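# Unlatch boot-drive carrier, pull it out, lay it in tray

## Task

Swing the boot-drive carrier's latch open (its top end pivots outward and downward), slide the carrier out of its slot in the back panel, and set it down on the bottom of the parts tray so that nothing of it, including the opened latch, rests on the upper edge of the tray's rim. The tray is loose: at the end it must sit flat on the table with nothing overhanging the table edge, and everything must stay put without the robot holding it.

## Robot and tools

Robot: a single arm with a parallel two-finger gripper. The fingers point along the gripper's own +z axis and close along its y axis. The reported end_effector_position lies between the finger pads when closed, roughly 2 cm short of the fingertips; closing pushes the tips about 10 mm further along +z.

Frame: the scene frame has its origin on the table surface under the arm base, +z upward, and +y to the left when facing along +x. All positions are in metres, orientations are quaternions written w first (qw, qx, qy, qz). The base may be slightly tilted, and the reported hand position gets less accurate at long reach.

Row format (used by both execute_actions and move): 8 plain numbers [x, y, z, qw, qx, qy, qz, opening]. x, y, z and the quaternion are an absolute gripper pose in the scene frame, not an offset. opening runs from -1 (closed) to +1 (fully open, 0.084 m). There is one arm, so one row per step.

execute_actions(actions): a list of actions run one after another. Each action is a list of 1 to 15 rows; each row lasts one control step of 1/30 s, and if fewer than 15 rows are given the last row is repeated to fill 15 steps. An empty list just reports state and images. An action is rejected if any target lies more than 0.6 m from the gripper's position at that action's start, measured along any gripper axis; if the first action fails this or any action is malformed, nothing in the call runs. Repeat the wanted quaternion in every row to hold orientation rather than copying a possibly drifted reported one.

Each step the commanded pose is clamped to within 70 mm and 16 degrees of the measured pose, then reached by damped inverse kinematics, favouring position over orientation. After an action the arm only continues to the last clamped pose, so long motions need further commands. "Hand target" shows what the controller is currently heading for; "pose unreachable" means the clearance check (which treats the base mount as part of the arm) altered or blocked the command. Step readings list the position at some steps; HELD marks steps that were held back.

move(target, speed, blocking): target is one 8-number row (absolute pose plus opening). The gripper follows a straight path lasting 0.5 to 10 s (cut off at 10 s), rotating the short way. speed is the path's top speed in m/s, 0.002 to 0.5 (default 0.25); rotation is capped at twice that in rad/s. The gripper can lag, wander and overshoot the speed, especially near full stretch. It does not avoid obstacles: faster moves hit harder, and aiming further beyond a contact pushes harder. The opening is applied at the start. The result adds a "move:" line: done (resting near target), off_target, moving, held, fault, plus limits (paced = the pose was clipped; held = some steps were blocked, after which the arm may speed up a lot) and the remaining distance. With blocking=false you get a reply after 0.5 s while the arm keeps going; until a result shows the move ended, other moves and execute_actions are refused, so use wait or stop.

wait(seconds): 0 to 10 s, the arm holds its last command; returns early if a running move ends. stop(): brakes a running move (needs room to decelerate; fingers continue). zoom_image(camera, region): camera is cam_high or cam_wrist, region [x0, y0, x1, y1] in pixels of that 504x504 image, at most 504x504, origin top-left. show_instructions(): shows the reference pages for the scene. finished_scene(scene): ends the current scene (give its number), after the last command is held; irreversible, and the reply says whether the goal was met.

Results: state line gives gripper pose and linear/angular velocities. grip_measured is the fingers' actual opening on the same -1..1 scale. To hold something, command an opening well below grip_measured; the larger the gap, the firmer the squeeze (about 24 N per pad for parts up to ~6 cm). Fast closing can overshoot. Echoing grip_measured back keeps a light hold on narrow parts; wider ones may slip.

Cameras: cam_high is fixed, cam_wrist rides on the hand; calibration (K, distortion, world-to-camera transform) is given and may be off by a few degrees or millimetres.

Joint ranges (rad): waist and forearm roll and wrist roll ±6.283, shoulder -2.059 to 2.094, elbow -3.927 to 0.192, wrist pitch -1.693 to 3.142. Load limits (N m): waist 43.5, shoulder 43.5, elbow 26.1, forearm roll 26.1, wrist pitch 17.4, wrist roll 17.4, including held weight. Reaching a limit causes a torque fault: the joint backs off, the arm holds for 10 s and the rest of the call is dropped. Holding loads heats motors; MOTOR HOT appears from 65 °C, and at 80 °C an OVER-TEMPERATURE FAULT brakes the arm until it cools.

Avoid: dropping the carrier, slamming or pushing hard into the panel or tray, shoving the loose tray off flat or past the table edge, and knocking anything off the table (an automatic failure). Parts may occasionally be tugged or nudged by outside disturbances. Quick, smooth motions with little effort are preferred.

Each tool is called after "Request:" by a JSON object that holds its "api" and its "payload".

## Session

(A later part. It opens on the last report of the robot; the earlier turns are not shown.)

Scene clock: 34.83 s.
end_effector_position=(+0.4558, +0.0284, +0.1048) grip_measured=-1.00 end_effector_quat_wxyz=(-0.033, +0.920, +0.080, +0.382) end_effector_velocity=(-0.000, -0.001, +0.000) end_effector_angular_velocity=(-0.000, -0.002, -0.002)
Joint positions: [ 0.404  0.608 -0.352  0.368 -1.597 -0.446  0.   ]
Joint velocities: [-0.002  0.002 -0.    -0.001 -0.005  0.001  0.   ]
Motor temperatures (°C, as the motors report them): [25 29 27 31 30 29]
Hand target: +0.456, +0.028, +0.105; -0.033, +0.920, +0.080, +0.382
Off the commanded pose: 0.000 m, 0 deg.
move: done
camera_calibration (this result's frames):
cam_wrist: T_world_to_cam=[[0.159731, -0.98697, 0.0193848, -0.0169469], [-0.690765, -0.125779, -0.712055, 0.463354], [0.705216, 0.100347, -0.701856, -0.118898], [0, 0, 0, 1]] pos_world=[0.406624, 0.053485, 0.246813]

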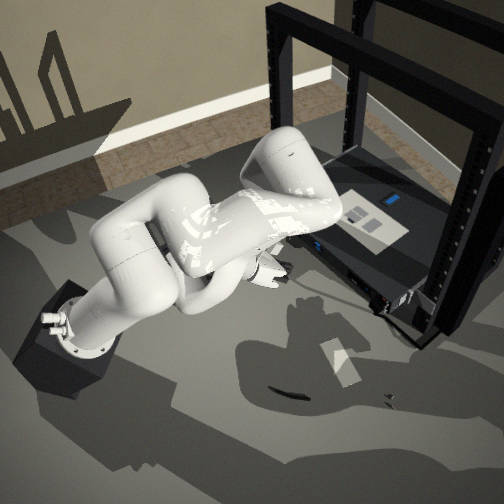

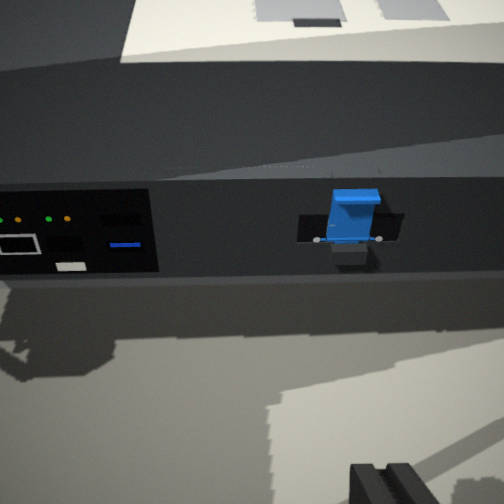

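Request:
{"api": "move", "payload": {"target": [0.528,0.042,0.130,-0.033,0.920,0.080,0.382,-0.5], "speed": 0.08}}

Request:
{"api": "move", "payload": {"target": [0.541,0.044,0.130,-0.033,0.920,0.080,0.382,-0.5], "speed": 0.012}}

Request:
{"api": "move", "payload": {"target": [0.540,0.044,0.130,-0.033,0.920,0.080,0.382,-0.8], "speed": 0.01}}

Request:
{"api": "move", "payload": {"target": [0.538,0.0435,0.129,-0.033,0.920,0.080,0.382,-1], "speed": 0.01}}

Scene clock: 37.17 s.
end_effector_position=(+0.5276, +0.0422, +0.1294) grip_measured=-0.52 end_effector_quat_wxyz=(-0.033, +0.920, +0.080, +0.382) end_effector_velocity=(+0.002, +0.000, +0.000) end_effector_angular_velocity=(-0.001, +0.001, -0.001)
Joint positions: [ 0.504  0.406 -0.454  0.482 -1.315 -0.563  0.021]
Joint velocities: [ 0.002 -0.003 -0.004  0.004  0.006 -0.004  0.   ]
Motor temperatures (°C, as the motors report them): [25 29 26 31 30 29]
Hand target: +0.528, +0.042, +0.130; -0.033, +0.920, +0.080, +0.382
Off the commanded pose: 0.001 m, 0 deg.
move: done
camera_calibration (this result's frames):
cam_wrist: T_world_to_cam=[[0.159792, -0.986951, 0.0198278, -0.0153742], [-0.691172, -0.1262, -0.711586, 0.532365], [0.704803, 0.100002, -0.702319, -0.153354], [0, 0, 0, 1]] pos_world=[0.478497, 0.0673466, 0.271425]

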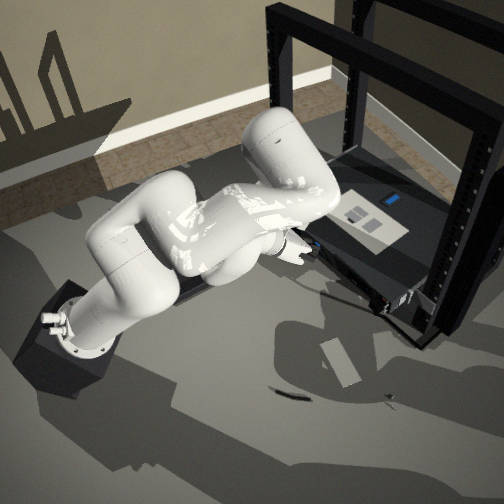

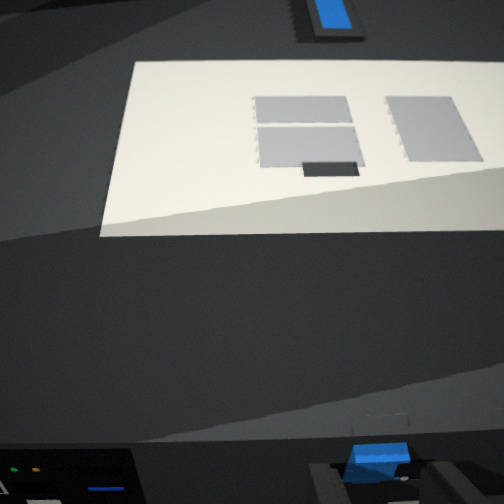

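Scene clock: 38.53 s.
end_effector_position=(+0.5364, +0.0439, +0.1278) grip_measured=-0.52 end_effector_quat_wxyz=(-0.033, +0.922, +0.083, +0.377) end_effector_velocity=(+0.001, -0.001, +0.001) end_effector_angular_velocity=(+0.002, -0.001, +0.002)
Joint positions: [ 0.505  0.395 -0.479  0.491 -1.274 -0.585  0.021]
Joint velocities: [-0.002 -0.007  0.003 -0.004  0.004 -0.001 -0.   ]
Motor temperatures (°C, as the motors report them): [25 29 27 31 30 29]
Hand target: +0.541, +0.044, +0.130; -0.033, +0.920, +0.080, +0.382
Off the commanded pose: 0.005 m, 1 deg.
move: off_target
camera_calibration (this result's frames):
cam_wrist: T_world_to_cam=[[0.164639, -0.98614, 0.0205402, -0.0178279], [-0.696992, -0.131049, -0.705002, 0.540019], [0.697923, 0.101755, -0.708907, -0.156429], [0, 0, 0, 1]] pos_world=[0.4885, 0.0691058, 0.270187]

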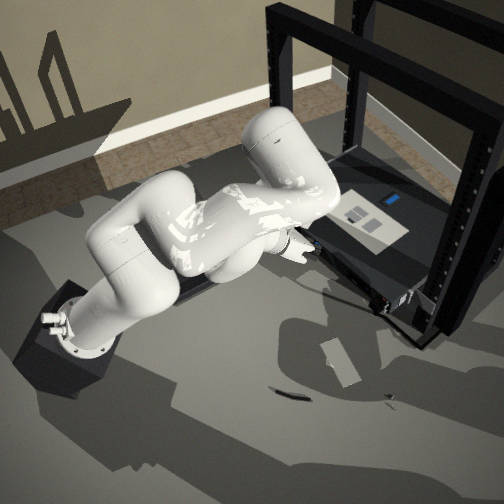

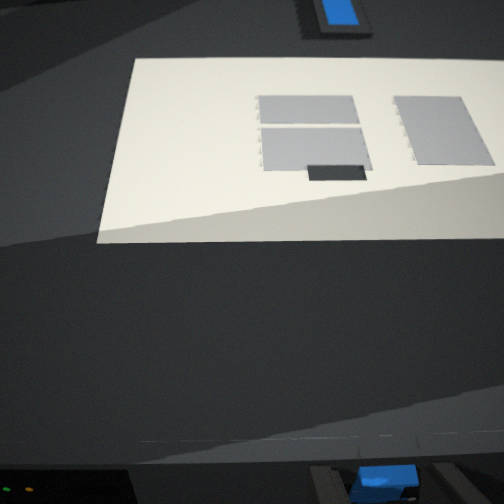

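Scene clock: 39.30 s.
end_effector_position=(+0.5367, +0.0426, +0.1279) grip_measured=-0.73 end_effector_quat_wxyz=(-0.031, +0.922, +0.080, +0.378) end_effector_velocity=(-0.000, +0.000, +0.000) end_effector_angular_velocity=(-0.000, +0.000, -0.000)
Joint positions: [ 0.505  0.395 -0.48   0.496 -1.277 -0.583  0.012]
Joint velocities: [ 0.003 -0.     0.001  0.003 -0.001 -0.    -0.   ]
Motor temperatures (°C, as the motors report them): [25 29 27 31 30 29]
Hand target: +0.540, +0.044, +0.130; -0.033, +0.920, +0.080, +0.382
Off the commanded pose: 0.004 m, 1 deg.
move: off_target
camera_calibration (this result's frames):
cam_wrist: T_world_to_cam=[[0.159121, -0.987015, 0.021936, -0.0163096], [-0.697442, -0.128108, -0.705098, 0.540277], [0.698753, 0.0968966, -0.708771, -0.15669], [0, 0, 0, 1]] pos_world=[0.488894, 0.0682986, 0.270249]

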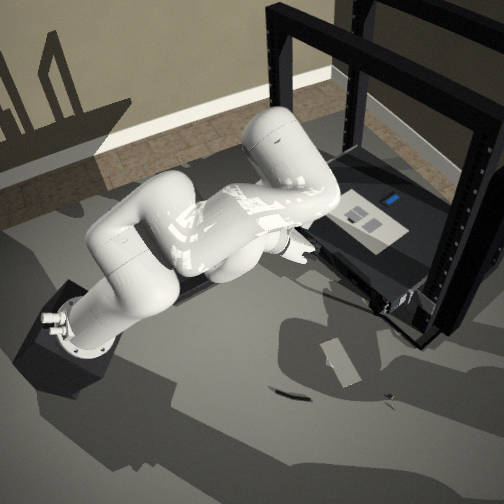

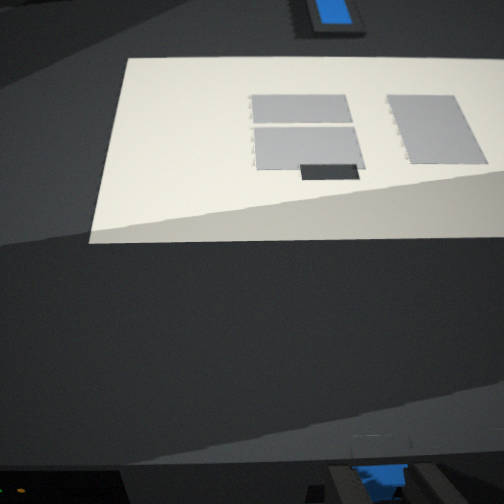

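Scene clock: 40.03 s.
end_effector_position=(+0.5365, +0.0425, +0.1280) grip_measured=-0.73 end_effector_quat_wxyz=(-0.032, +0.921, +0.080, +0.380) end_effector_velocity=(+0.001, -0.000, +0.000) end_effector_angular_velocity=(+0.000, -0.002, -0.002)
Joint positions: [ 0.503  0.399 -0.48   0.49  -1.284 -0.579  0.012]
Joint velocities: [-0.001  0.    -0.001 -0.001 -0.002  0.001 -0.   ]
Motor temperatures (°C, as the motors report them): [25 29 27 31 30 29]
Hand target: +0.538, +0.044, +0.129; -0.033, +0.920, +0.080, +0.382
Off the commanded pose: 0.002 m, 0 deg.
move: done
camera_calibration (this result's frames):
cam_wrist: T_world_to_cam=[[0.157911, -0.987226, 0.0211911, -0.0156601], [-0.694447, -0.126285, -0.708375, 0.538922], [0.702002, 0.0971438, -0.705518, -0.15871], [0, 0, 0, 1]] pos_world=[0.48814, 0.0680153, 0.270118]

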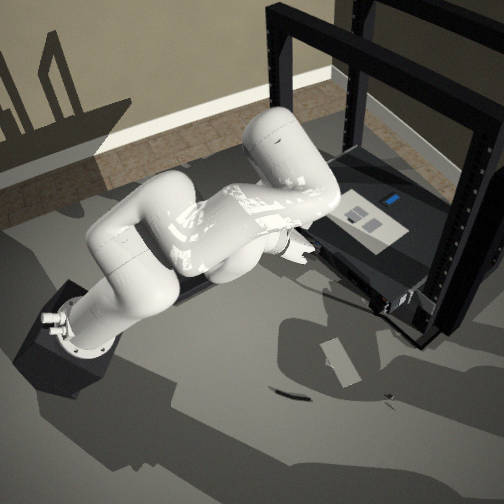

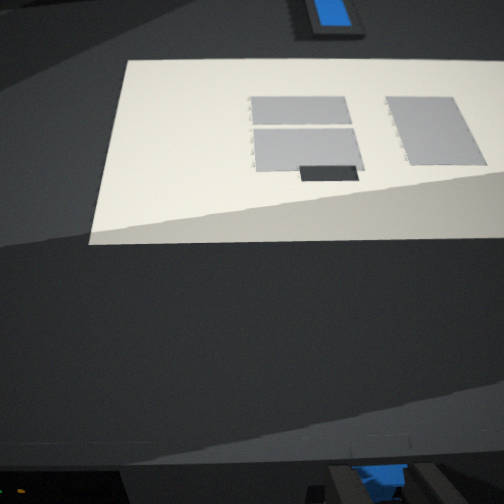

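Request:
{"api": "move", "payload": {"target": [0.531,0.0415,0.127,-0.033,0.920,0.080,0.382,-1], "speed": 0.006}}

Scene clock: 42.80 s.
end_effector_position=(+0.5313, +0.0416, +0.1275) grip_measured=-1.00 end_effector_quat_wxyz=(-0.033, +0.920, +0.080, +0.383) end_effector_velocity=(-0.001, -0.001, -0.002) end_effector_angular_velocity=(-0.002, +0.005, -0.000)
Joint positions: [ 0.495  0.409 -0.466  0.473 -1.309 -0.566  0.   ]
Joint velocities: [-0.003  0.002  0.001  0.001  0.001 -0.     0.   ]
Motor temperatures (°C, as the motors report them): [25 29 27 31 31 29]
Hand target: +0.531, +0.041, +0.127; -0.033, +0.920, +0.080, +0.382
Off the commanded pose: 0.001 m, 0 deg.
move: done
camera_calibration (this result's frames):
cam_wrist: T_world_to_cam=[[0.159633, -0.986989, 0.0192179, -0.0163094], [-0.68994, -0.12547, -0.712909, 0.533003], [0.706045, 0.100544, -0.700993, -0.158157], [0, 0, 0, 1]] pos_world=[0.48201, 0.0666805, 0.269429]

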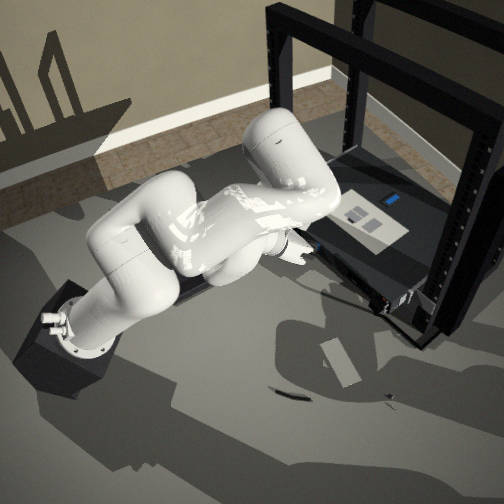

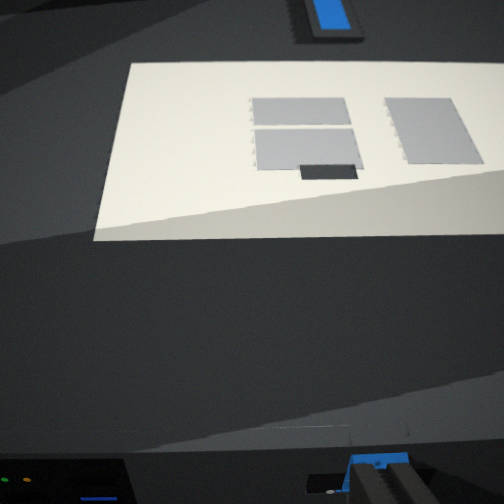

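Request:
{"api": "move", "payload": {"target": [0.529,0.0425,0.131,-0.033,0.920,0.080,0.382,-0.5], "speed": 0.02}}

Request:
{"api": "move", "payload": {"target": [0.539,0.0435,0.1315,-0.033,0.920,0.080,0.382,-0.5], "speed": 0.012}}

Request:
{"api": "move", "payload": {"target": [0.538,0.043,0.1315,-0.033,0.920,0.080,0.382,-0.9], "speed": 0.01}}

Request:
{"api": "move", "payload": {"target": [0.532,0.042,0.130,-0.033,0.920,0.080,0.382,-1], "speed": 0.006}}

Scene clock: 44.93 s.
end_effector_position=(+0.5291, +0.0425, +0.1310) grip_measured=-0.52 end_effector_quat_wxyz=(-0.033, +0.920, +0.080, +0.382) end_effector_velocity=(-0.000, -0.000, +0.000) end_effector_angular_velocity=(-0.001, +0.001, -0.001)
Joint positions: [ 0.507  0.4   -0.455  0.486 -1.309 -0.566  0.021]
Joint velocities: [ 0.002 -0.001  0.002  0.003  0.    -0.     0.   ]
Motor temperatures (°C, as the motors report them): [25 29 27 31 31 29]
Hand target: +0.529, +0.042, +0.131; -0.033, +0.920, +0.080, +0.382
Off the commanded pose: 0.000 m, 0 deg.
move: done
camera_calibration (this result's frames):
cam_wrist: T_world_to_cam=[[0.159625, -0.986985, 0.019492, -0.0152265], [-0.690768, -0.12578, -0.712053, 0.53441], [0.705237, 0.100197, -0.701855, -0.153643], [0, 0, 0, 1]] pos_world=[0.479939, 0.0675842, 0.27299]

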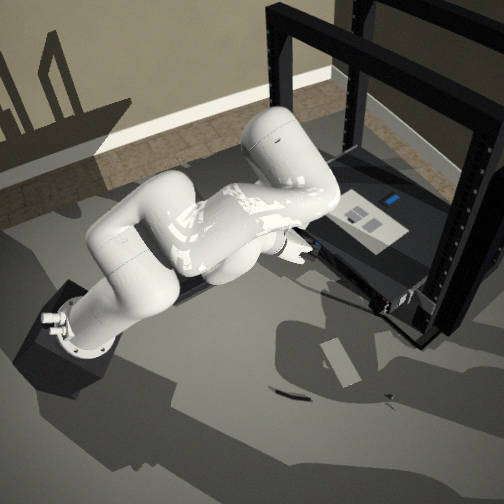

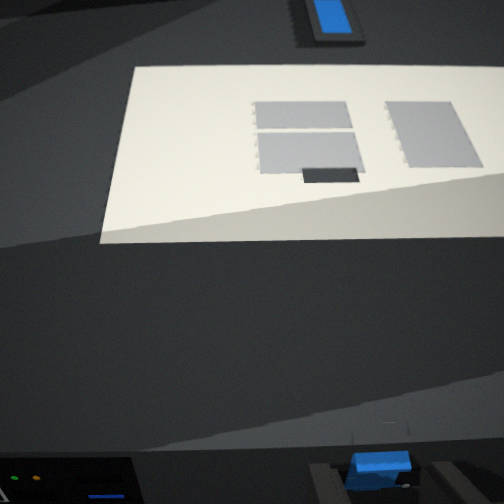

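Scene clock: 46.00 s.
end_effector_position=(+0.5359, +0.0435, +0.1299) grip_measured=-0.52 end_effector_quat_wxyz=(-0.033, +0.921, +0.082, +0.379) end_effector_velocity=(+0.003, +0.000, +0.000) end_effector_angular_velocity=(+0.001, -0.003, -0.002)
Joint positions: [ 0.509  0.391 -0.474  0.494 -1.278 -0.583  0.021]
Joint velocities: [-0.    -0.001 -0.007  0.     0.003 -0.002  0.   ]
Motor temperatures (°C, as the motors report them): [25 29 27 31 31 29]
Hand target: +0.539, +0.044, +0.131; -0.033, +0.920, +0.080, +0.382
Off the commanded pose: 0.003 m, 0 deg.
move: done
camera_calibration (this result's frames):
cam_wrist: T_world_to_cam=[[0.162934, -0.986428, 0.0202884, -0.0172061], [-0.69512, -0.129361, -0.707159, 0.540335], [0.700186, 0.101117, -0.706763, -0.156068], [0, 0, 0, 1]] pos_world=[0.487678, 0.068707, 0.272148]

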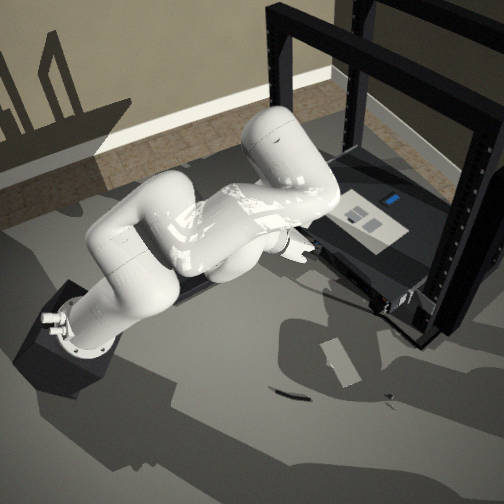

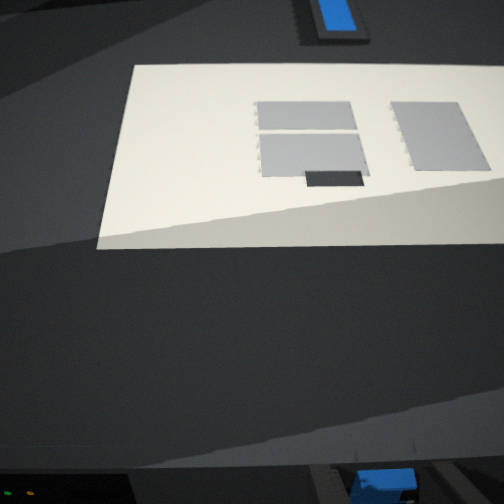

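Scene clock: 46.70 s.
end_effector_position=(+0.5365, +0.0424, +0.1301) grip_measured=-0.76 end_effector_quat_wxyz=(-0.032, +0.921, +0.080, +0.380) end_effector_velocity=(+0.000, +0.000, +0.002) end_effector_angular_velocity=(+0.001, -0.003, -0.001)
Joint positions: [ 0.507  0.39  -0.474  0.493 -1.28  -0.581  0.011]
Joint velocities: [ 0.004 -0.002  0.002  0.002 -0.002  0.    -0.001]
Motor temperatures (°C, as the motors report them): [25 29 27 31 31 29]
Hand target: +0.538, +0.043, +0.131; -0.033, +0.920, +0.080, +0.382
Off the commanded pose: 0.002 m, 0 deg.
move: done
camera_calibration (this result's frames):
cam_wrist: T_world_to_cam=[[0.159639, -0.986966, 0.0203179, -0.0165368], [-0.694517, -0.126915, -0.708194, 0.540455], [0.701542, 0.0989441, -0.705725, -0.156952], [0, 0, 0, 1]] pos_world=[0.488103, 0.0678001, 0.272318]

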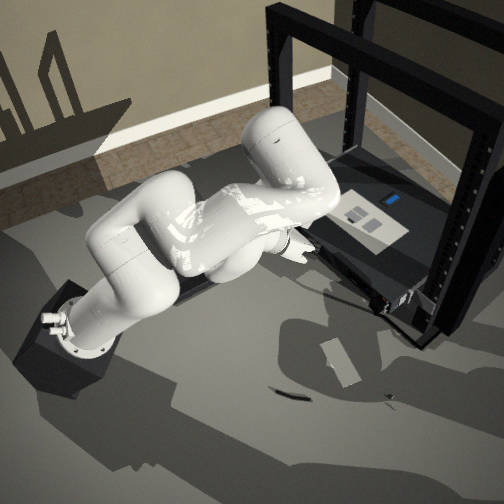

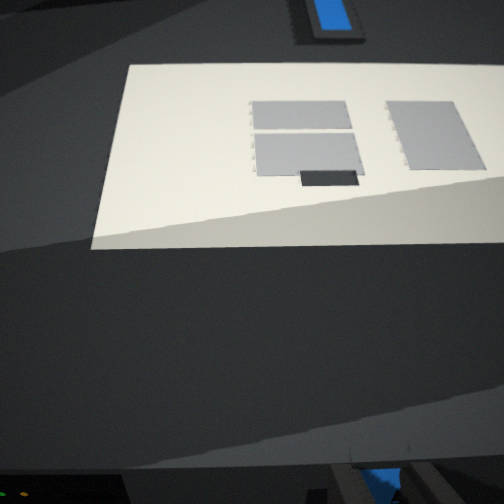

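Scene clock: 47.90 s.
end_effector_position=(+0.5324, +0.0419, +0.1302) grip_measured=-1.00 end_effector_quat_wxyz=(-0.033, +0.920, +0.080, +0.382) end_effector_velocity=(-0.002, +0.001, -0.001) end_effector_angular_velocity=(-0.001, +0.005, +0.004)
Joint positions: [ 0.503  0.398 -0.464  0.483 -1.301 -0.57   0.   ]
Joint velocities: [0.001 0.003 0.003 0.    0.    0.    0.   ]
Motor temperatures (°C, as the motors report them): [25 29 27 31 31 29]
Hand target: +0.532, +0.042, +0.130; -0.033, +0.920, +0.080, +0.382
Off the commanded pose: 0.000 m, 0 deg.
move: done
camera_calibration (this result's frames):
cam_wrist: T_world_to_cam=[[0.159091, -0.987073, 0.0193971, -0.0159862], [-0.690466, -0.125285, -0.712433, 0.535899], [0.705653, 0.0999483, -0.701472, -0.156721], [0, 0, 0, 1]] pos_world=[0.483154, 0.0670247, 0.272167]

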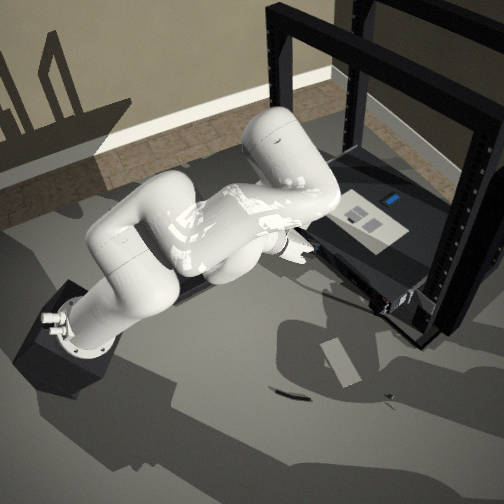

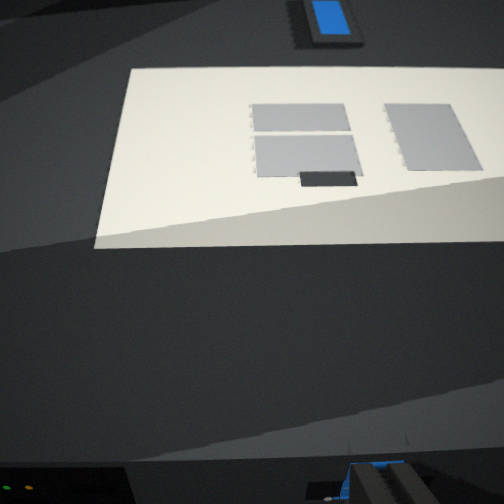

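Request:
{"api": "move", "payload": {"target": [0.51,0.039,0.15,-0.02,0.96,0.084,0.26,-0.5], "speed": 0.06}}

Request:
{"api": "move", "payload": {"target": [0.528,0.0415,0.135,-0.011,0.987,0.086,0.130,-0.5], "speed": 0.05}}

Request:
{"api": "move", "payload": {"target": [0.552,0.0455,0.135,-0.011,0.987,0.086,0.130,-0.5], "speed": 0.012}}

Request:
{"api": "zoom_image", "payload": {"camera": "cam_high", "region": [280,210,350,280]}}

Scene clock: 53.10 s.
end_effector_position=(+0.5100, +0.0386, +0.1498) grip_measured=-0.52 end_effector_quat_wxyz=(-0.019, +0.962, +0.084, +0.261) end_effector_velocity=(-0.001, -0.001, -0.000) end_effector_angular_velocity=(-0.005, +0.008, +0.001)
Joint positions: [ 0.723  0.158 -0.459  0.984 -0.958 -0.865  0.021]
Joint velocities: [ 0.004 -0.002 -0.004  0.018  0.006 -0.015  0.   ]
Motor temperatures (°C, as the motors report them): [25 29 27 31 31 29]
Hand target: +0.510, +0.039, +0.150; -0.019, +0.962, +0.084, +0.261
Off the commanded pose: 0.000 m, 0 deg.
move: done
camera_calibration (this result's frames):
cam_wrist: T_world_to_cam=[[0.164494, -0.98595, 0.0290679, -0.0203346], [-0.846425, -0.156225, -0.509076, 0.584327], [0.506464, 0.0591362, -0.860231, 0.000078413], [0, 0, 0, 1]] pos_world=[0.497894, 0.0712329, 0.298125]

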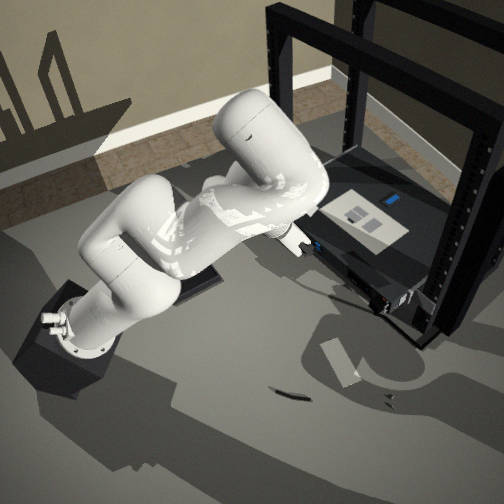

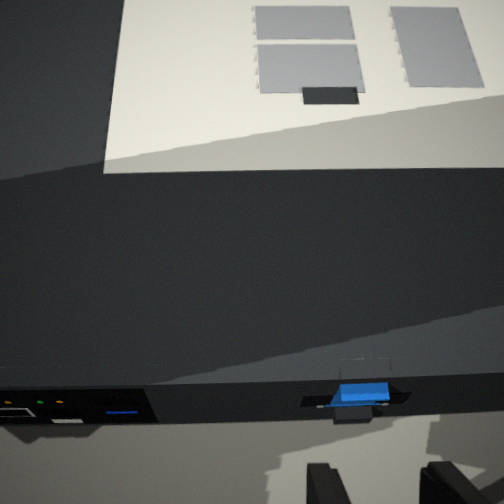

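Scene clock: 56.07 s.
end_effector_position=(+0.5276, +0.0416, +0.1349) grip_measured=-0.52 end_effector_quat_wxyz=(-0.010, +0.988, +0.086, +0.130) end_effector_velocity=(-0.000, -0.000, -0.000) end_effector_angular_velocity=(-0.002, +0.008, +0.002)
Joint positions: [ 0.737  0.205 -0.843  1.621 -0.76  -1.523  0.021]
Joint velocities: [-0.001  0.003 -0.012  0.021 -0.    -0.025  0.   ]
Motor temperatures (°C, as the motors report them): [25 29 27 31 31 29]
Hand target: +0.528, +0.042, +0.135; -0.010, +0.988, +0.086, +0.130
Off the commanded pose: 0.000 m, 0 deg.
move: done
camera_calibration (this result's frames):
cam_wrist: T_world_to_cam=[[0.171177, -0.984929, 0.0247575, -0.0228411], [-0.949366, -0.171611, -0.26316, 0.613847], [0.263443, 0.0215431, -0.964434, 0.121966], [0, 0, 0, 1]] pos_world=[0.554544, 0.0802186, 0.279733]

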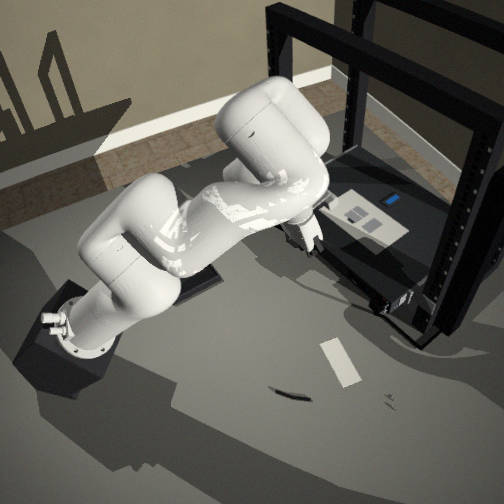

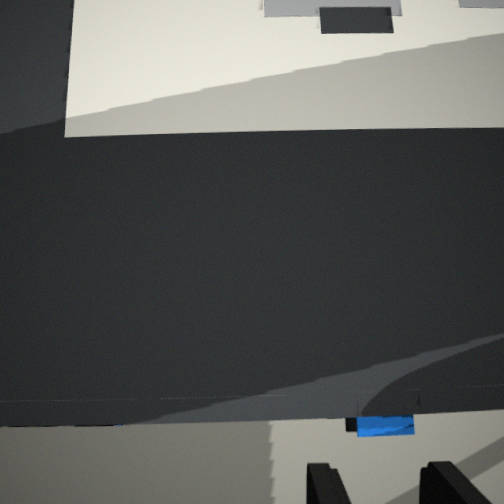

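Scene clock: 58.33 s.
end_effector_position=(+0.5418, +0.0442, +0.1312) grip_measured=-0.52 end_effector_quat_wxyz=(-0.009, +0.989, +0.087, +0.120) end_effector_velocity=(+0.001, -0.000, +0.000) end_effector_angular_velocity=(+0.001, +0.002, -0.002)
Joint positions: [ 0.719  0.245 -0.942  1.7   -0.755 -1.635  0.021]
Joint velocities: [-0.002 -0.001 -0.005  0.008  0.002 -0.009 -0.   ]
Motor temperatures (°C, as the motors report them): [25 29 27 31 31 29]
Hand target: +0.552, +0.046, +0.135; -0.011, +0.988, +0.086, +0.130
Off the commanded pose: 0.011 m, 1 deg.
move: off_target
camera_calibration (this result's frames):
cam_wrist: T_world_to_cam=[[0.173146, -0.984569, 0.0254042, -0.023783], [-0.954142, -0.174079, -0.243537, 0.62692], [0.244201, 0.0179283, -0.969559, 0.125877], [0, 0, 0, 1]] pos_world=[0.571549, 0.0834606, 0.275327]

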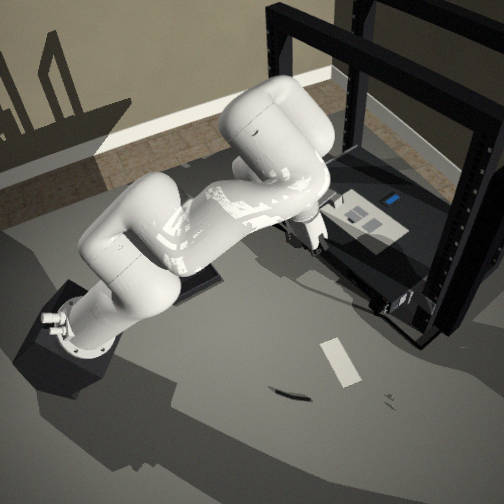

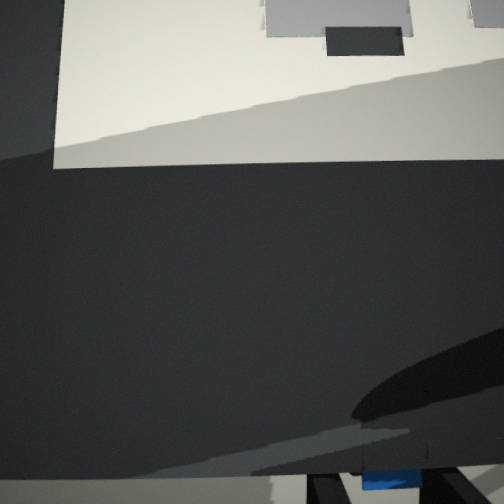

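Region (280, 210, 350, 280) of cam_high's 504x504 image, scaled by 7.200, with more detail than that image has.

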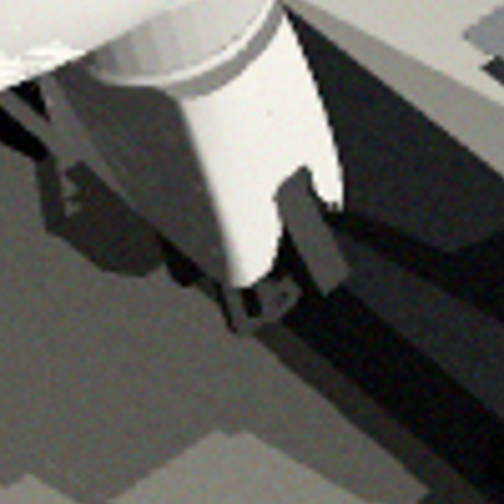

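Contact with panel at x≈.542, tab between the fingers. Relieve the push, close.

Request:
{"api": "move", "payload": {"target": [0.543,0.044,0.132,-0.011,0.987,0.086,0.130,-1], "speed": 0.01}}

Request:
{"api": "move", "payload": {"target": [0.535,0.0427,0.130,-0.011,0.987,0.086,0.130,-1], "speed": 0.008}}

Scene clock: 60.07 s.
end_effector_position=(+0.5410, +0.0435, +0.1312) grip_measured=-0.76 end_effector_quat_wxyz=(-0.011, +0.988, +0.086, +0.128) end_effector_velocity=(+0.000, -0.000, +0.000) end_effector_angular_velocity=(+0.001, -0.002, -0.001)
Joint positions: [ 0.72   0.235 -0.911  1.655 -0.752 -1.583  0.011]
Joint velocities: [ 0.    -0.001  0.004 -0.006  0.     0.007 -0.   ]
Motor temperatures (°C, as the motors report them): [25 29 29 31 31 29]
Hand target: +0.543, +0.044, +0.132; -0.011, +0.988, +0.086, +0.130
Off the commanded pose: 0.002 m, 0 deg.
move: done
camera_calibration (this result's frames):
cam_wrist: T_world_to_cam=[[0.170219, -0.985116, 0.023932, -0.0225061], [-0.950662, -0.170561, -0.259134, 0.626], [0.259359, 0.0213584, -0.965545, 0.11723], [0, 0, 0, 1]] pos_world=[0.568541, 0.0820964, 0.275947]

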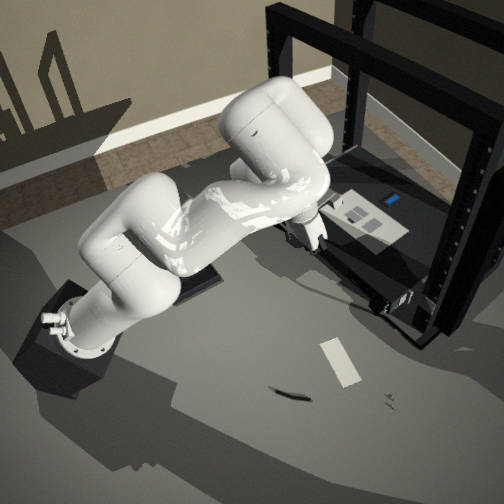

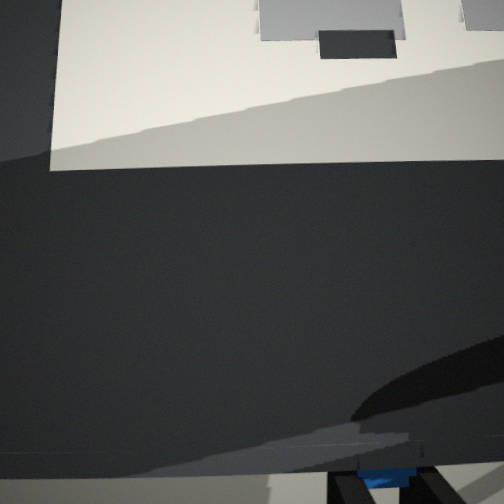

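Scene clock: 61.07 s.
end_effector_position=(+0.5379, +0.0431, +0.1318) grip_measured=-0.77 end_effector_quat_wxyz=(-0.012, +0.987, +0.085, +0.133) end_effector_velocity=(-0.004, -0.001, -0.001) end_effector_angular_velocity=(-0.003, +0.005, +0.001)
Joint positions: [ 0.724  0.223 -0.878  1.619 -0.752 -1.539  0.01 ]
Joint velocities: [ 0.001 -0.002  0.012 -0.003 -0.002  0.008 -0.003]
Motor temperatures (°C, as the motors report them): [25 29 29 31 31 29]
Hand target: +0.535, +0.043, +0.130; -0.011, +0.988, +0.086, +0.130
Off the commanded pose: 0.003 m, 0 deg.
move: done
camera_calibration (this result's frames):
cam_wrist: T_world_to_cam=[[0.169176, -0.985335, 0.0222415, -0.0216285], [-0.947981, -0.168854, -0.269853, 0.623038], [0.269652, 0.0245682, -0.962644, 0.112604], [0, 0, 0, 1]] pos_world=[0.563923, 0.0811247, 0.277008]

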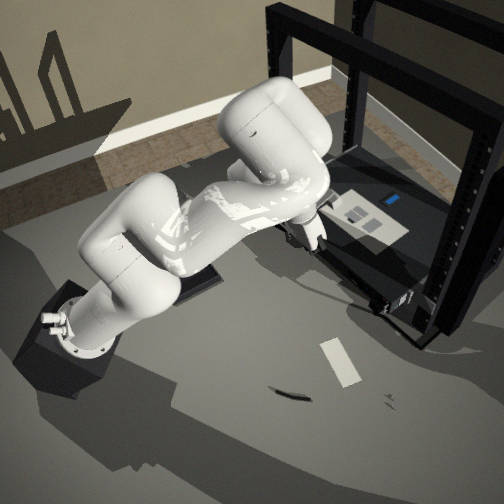

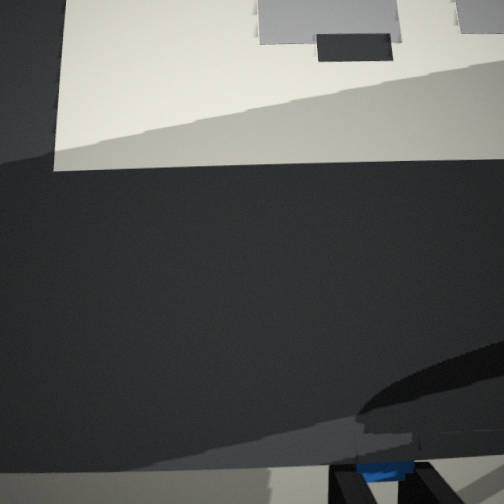

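Holding. Continue the arc.

Request:
{"api": "move", "payload": {"target": [0.529,0.0415,0.128,-0.011,0.987,0.086,0.130,-1], "speed": 0.008}}

Request:
{"api": "move", "payload": {"target": [0.522,0.0403,0.121,-0.011,0.987,0.086,0.130,-1], "speed": 0.01}}

Request:
{"api": "move", "payload": {"target": [0.518,0.0396,0.110,-0.011,0.987,0.086,0.130,-1], "speed": 0.012}}

Scene clock: 62.67 s.
end_effector_position=(+0.5290, +0.0415, +0.1280) grip_measured=-1.00 end_effector_quat_wxyz=(-0.011, +0.988, +0.086, +0.130) end_effector_velocity=(-0.000, -0.000, +0.000) end_effector_angular_velocity=(+0.001, -0.002, -0.001)
Joint positions: [ 0.724  0.22  -0.844  1.595 -0.751 -1.503  0.   ]
Joint velocities: [ 0.    -0.002  0.004 -0.005 -0.     0.006  0.   ]
Motor temperatures (°C, as the motors report them): [25 29 29 31 31 29]
Hand target: +0.529, +0.041, +0.128; -0.011, +0.988, +0.086, +0.130
Off the commanded pose: 0.000 m, 0 deg.
move: done
camera_calibration (this result's frames):
cam_wrist: T_world_to_cam=[[0.171211, -0.98495, 0.0236798, -0.0229159], [-0.949216, -0.171344, -0.263874, 0.613394], [0.26396, 0.022701, -0.964266, 0.114677], [0, 0, 0, 1]] pos_world=[0.555897, 0.079927, 0.27298]

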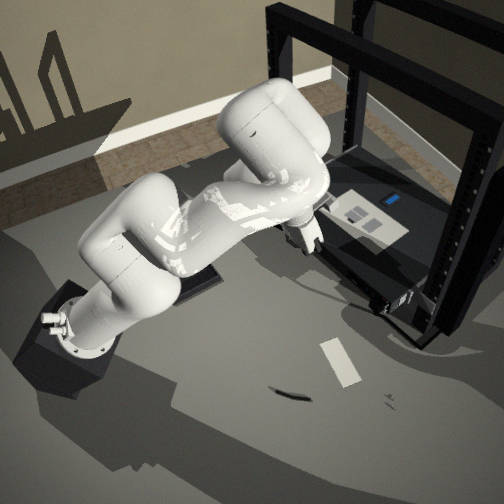

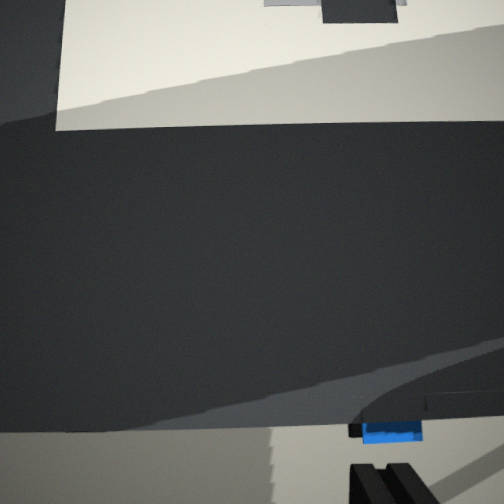

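Scene clock: 63.90 s.
end_effector_position=(+0.5220, +0.0403, +0.1211) grip_measured=-1.00 end_effector_quat_wxyz=(-0.011, +0.988, +0.086, +0.130) end_effector_velocity=(+0.001, -0.001, -0.000) end_effector_angular_velocity=(+0.000, -0.003, -0.003)
Joint positions: [ 0.716  0.224 -0.808  1.546 -0.747 -1.444  0.   ]
Joint velocities: [-0.002 -0.001  0.003 -0.007 -0.     0.008  0.   ]
Motor temperatures (°C, as the motors report them): [25 29 28 31 30 29]
Hand target: +0.522, +0.040, +0.121; -0.011, +0.988, +0.086, +0.130
Off the commanded pose: 0.000 m, 0 deg.
move: done
camera_calibration (this result's frames):
cam_wrist: T_world_to_cam=[[0.1712, -0.984953, 0.0236406, -0.0227159], [-0.949226, -0.171323, -0.263853, 0.604691], [0.263933, 0.0227312, -0.964273, 0.109837], [0, 0, 0, 1]] pos_world=[0.548887, 0.0787264, 0.265999]

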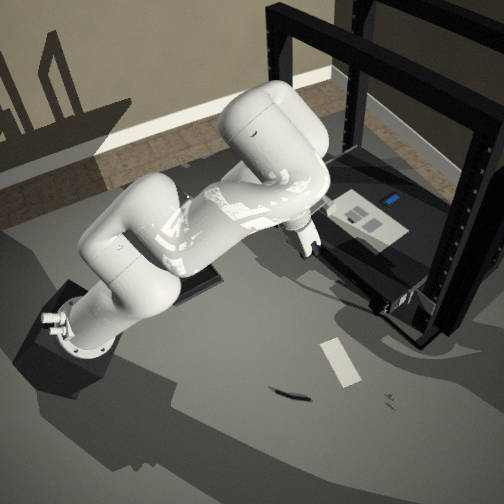

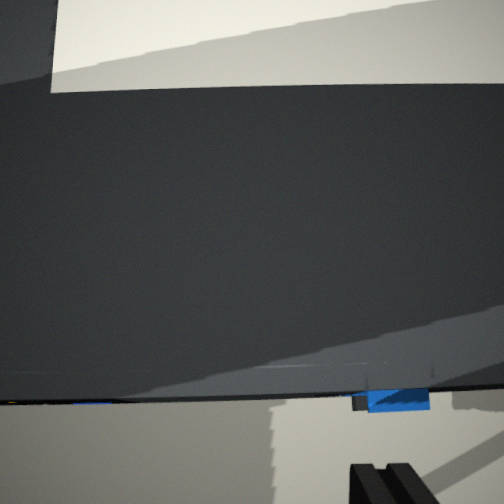

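Scene clock: 65.10 s.
end_effector_position=(+0.5180, +0.0396, +0.1101) grip_measured=-1.00 end_effector_quat_wxyz=(-0.011, +0.988, +0.086, +0.130) end_effector_velocity=(-0.000, +0.000, -0.001) end_effector_angular_velocity=(+0.000, -0.001, -0.000)
Joint positions: [ 0.699  0.243 -0.786  1.486 -0.74  -1.383  0.   ]
Joint velocities: [-0.001  0.003  0.003 -0.009 -0.     0.009  0.   ]
Motor temperatures (°C, as the motors report them): [25 29 28 31 30 29]
Hand target: +0.518, +0.040, +0.110; -0.011, +0.988, +0.086, +0.130
Off the commanded pose: 0.000 m, 0 deg.
move: done
camera_calibration (this result's frames):
cam_wrist: T_world_to_cam=[[0.171192, -0.984955, 0.0235865, -0.0224207], [-0.949242, -0.171302, -0.263808, 0.597843], [0.26388, 0.0227725, -0.964287, 0.100357], [0, 0, 0, 1]] pos_world=[0.544853, 0.0780427, 0.255017]

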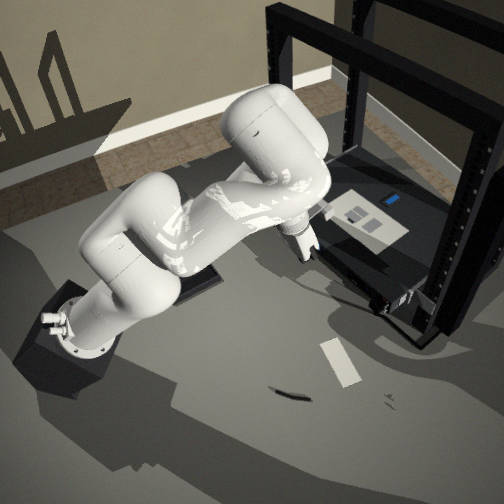

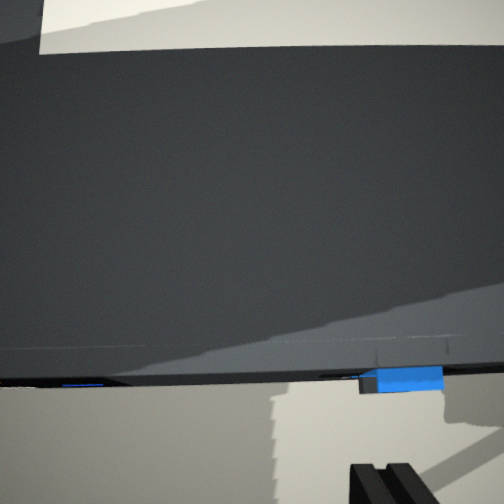

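Request:
{"api": "move", "payload": {"target": [0.530,0.0415,0.124,-0.002,0.996,0.087,0.017,-0.5], "speed": 0.04}}

Request:
{"api": "move", "payload": {"target": [0.556,0.046,0.124,-0.002,0.996,0.087,0.017,-0.5], "speed": 0.012}}

Scene clock: 69.33 s.
end_effector_position=(+0.5297, +0.0418, +0.1240) grip_measured=-0.52 end_effector_quat_wxyz=(-0.002, +0.996, +0.087, +0.017) end_effector_velocity=(-0.000, -0.000, -0.000) end_effector_angular_velocity=(-0.002, +0.009, +0.002)
Joint positions: [ 0.665  0.344 -1.212  2.118 -0.833 -2.079  0.021]
Joint velocities: [-0.003  0.005 -0.011  0.014 -0.006 -0.018 -0.   ]
Motor temperatures (°C, as the motors report them): [25 29 28 31 30 29]
Hand target: +0.530, +0.042, +0.124; -0.002, +0.996, +0.087, +0.016
Off the commanded pose: 0.000 m, 0 deg.
move: done
camera_calibration (this result's frames):
cam_wrist: T_world_to_cam=[[0.177256, -0.983923, 0.0218174, -0.025588], [-0.983281, -0.177992, -0.0384397, 0.603354], [0.041705, -0.014639, -0.999023, 0.234203], [0, 0, 0, 1]] pos_world=[0.588034, 0.0856441, 0.257725]

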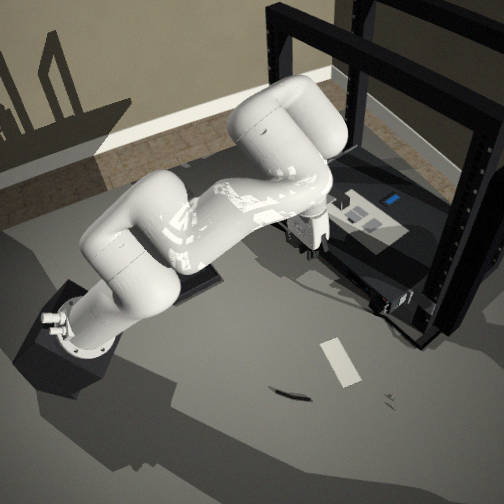

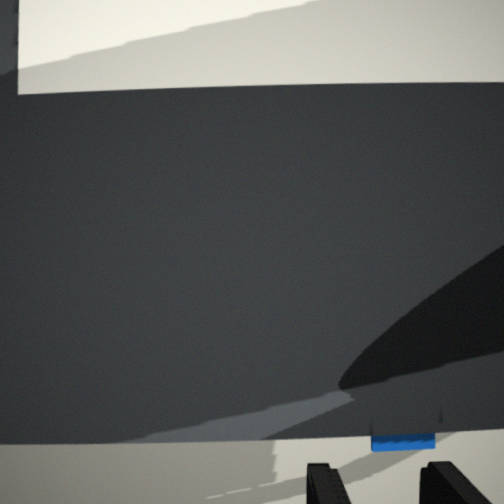

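Scene clock: 71.77 s.
end_effector_position=(+0.5447, +0.0443, +0.1220) grip_measured=-0.52 end_effector_quat_wxyz=(+0.002, +0.996, +0.089, +0.004) end_effector_velocity=(-0.000, -0.000, -0.000) end_effector_angular_velocity=(-0.000, +0.004, -0.001)
Joint positions: [ 0.645  0.404 -1.337  2.185 -0.875 -2.182  0.021]
Joint velocities: [-0.002  0.001 -0.005  0.006 -0.002 -0.006  0.   ]
Motor temperatures (°C, as the motors report them): [25 29 29 31 30 29]
Hand target: +0.556, +0.046, +0.124; -0.002, +0.996, +0.087, +0.017
Off the commanded pose: 0.012 m, 2 deg.
move: off_target
camera_calibration (this result's frames):
cam_wrist: T_world_to_cam=[[0.18039, -0.983199, 0.0279135, -0.0282044], [-0.983447, -0.180783, -0.0122543, 0.615542], [0.0170947, -0.0252409, -0.999535, 0.245546], [0, 0, 0, 1]] pos_world=[0.606243, 0.0897471, 0.253763]

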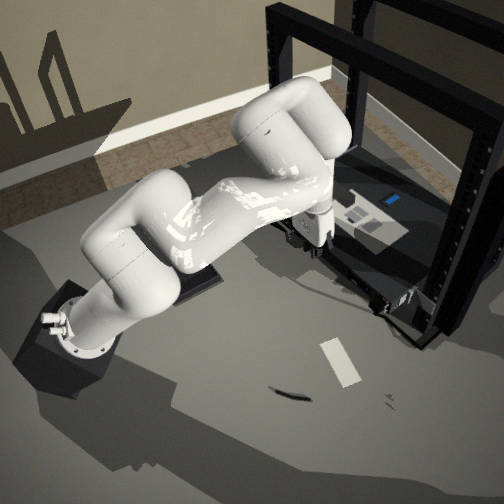

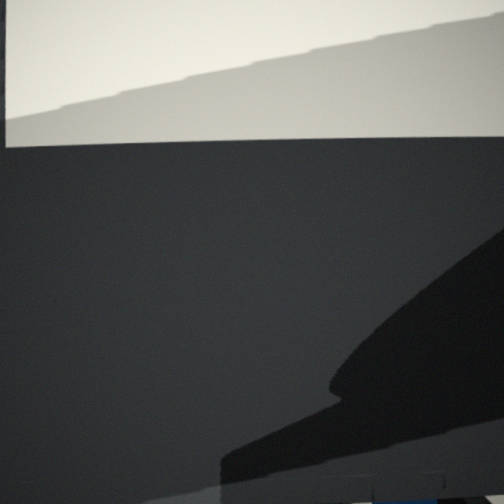

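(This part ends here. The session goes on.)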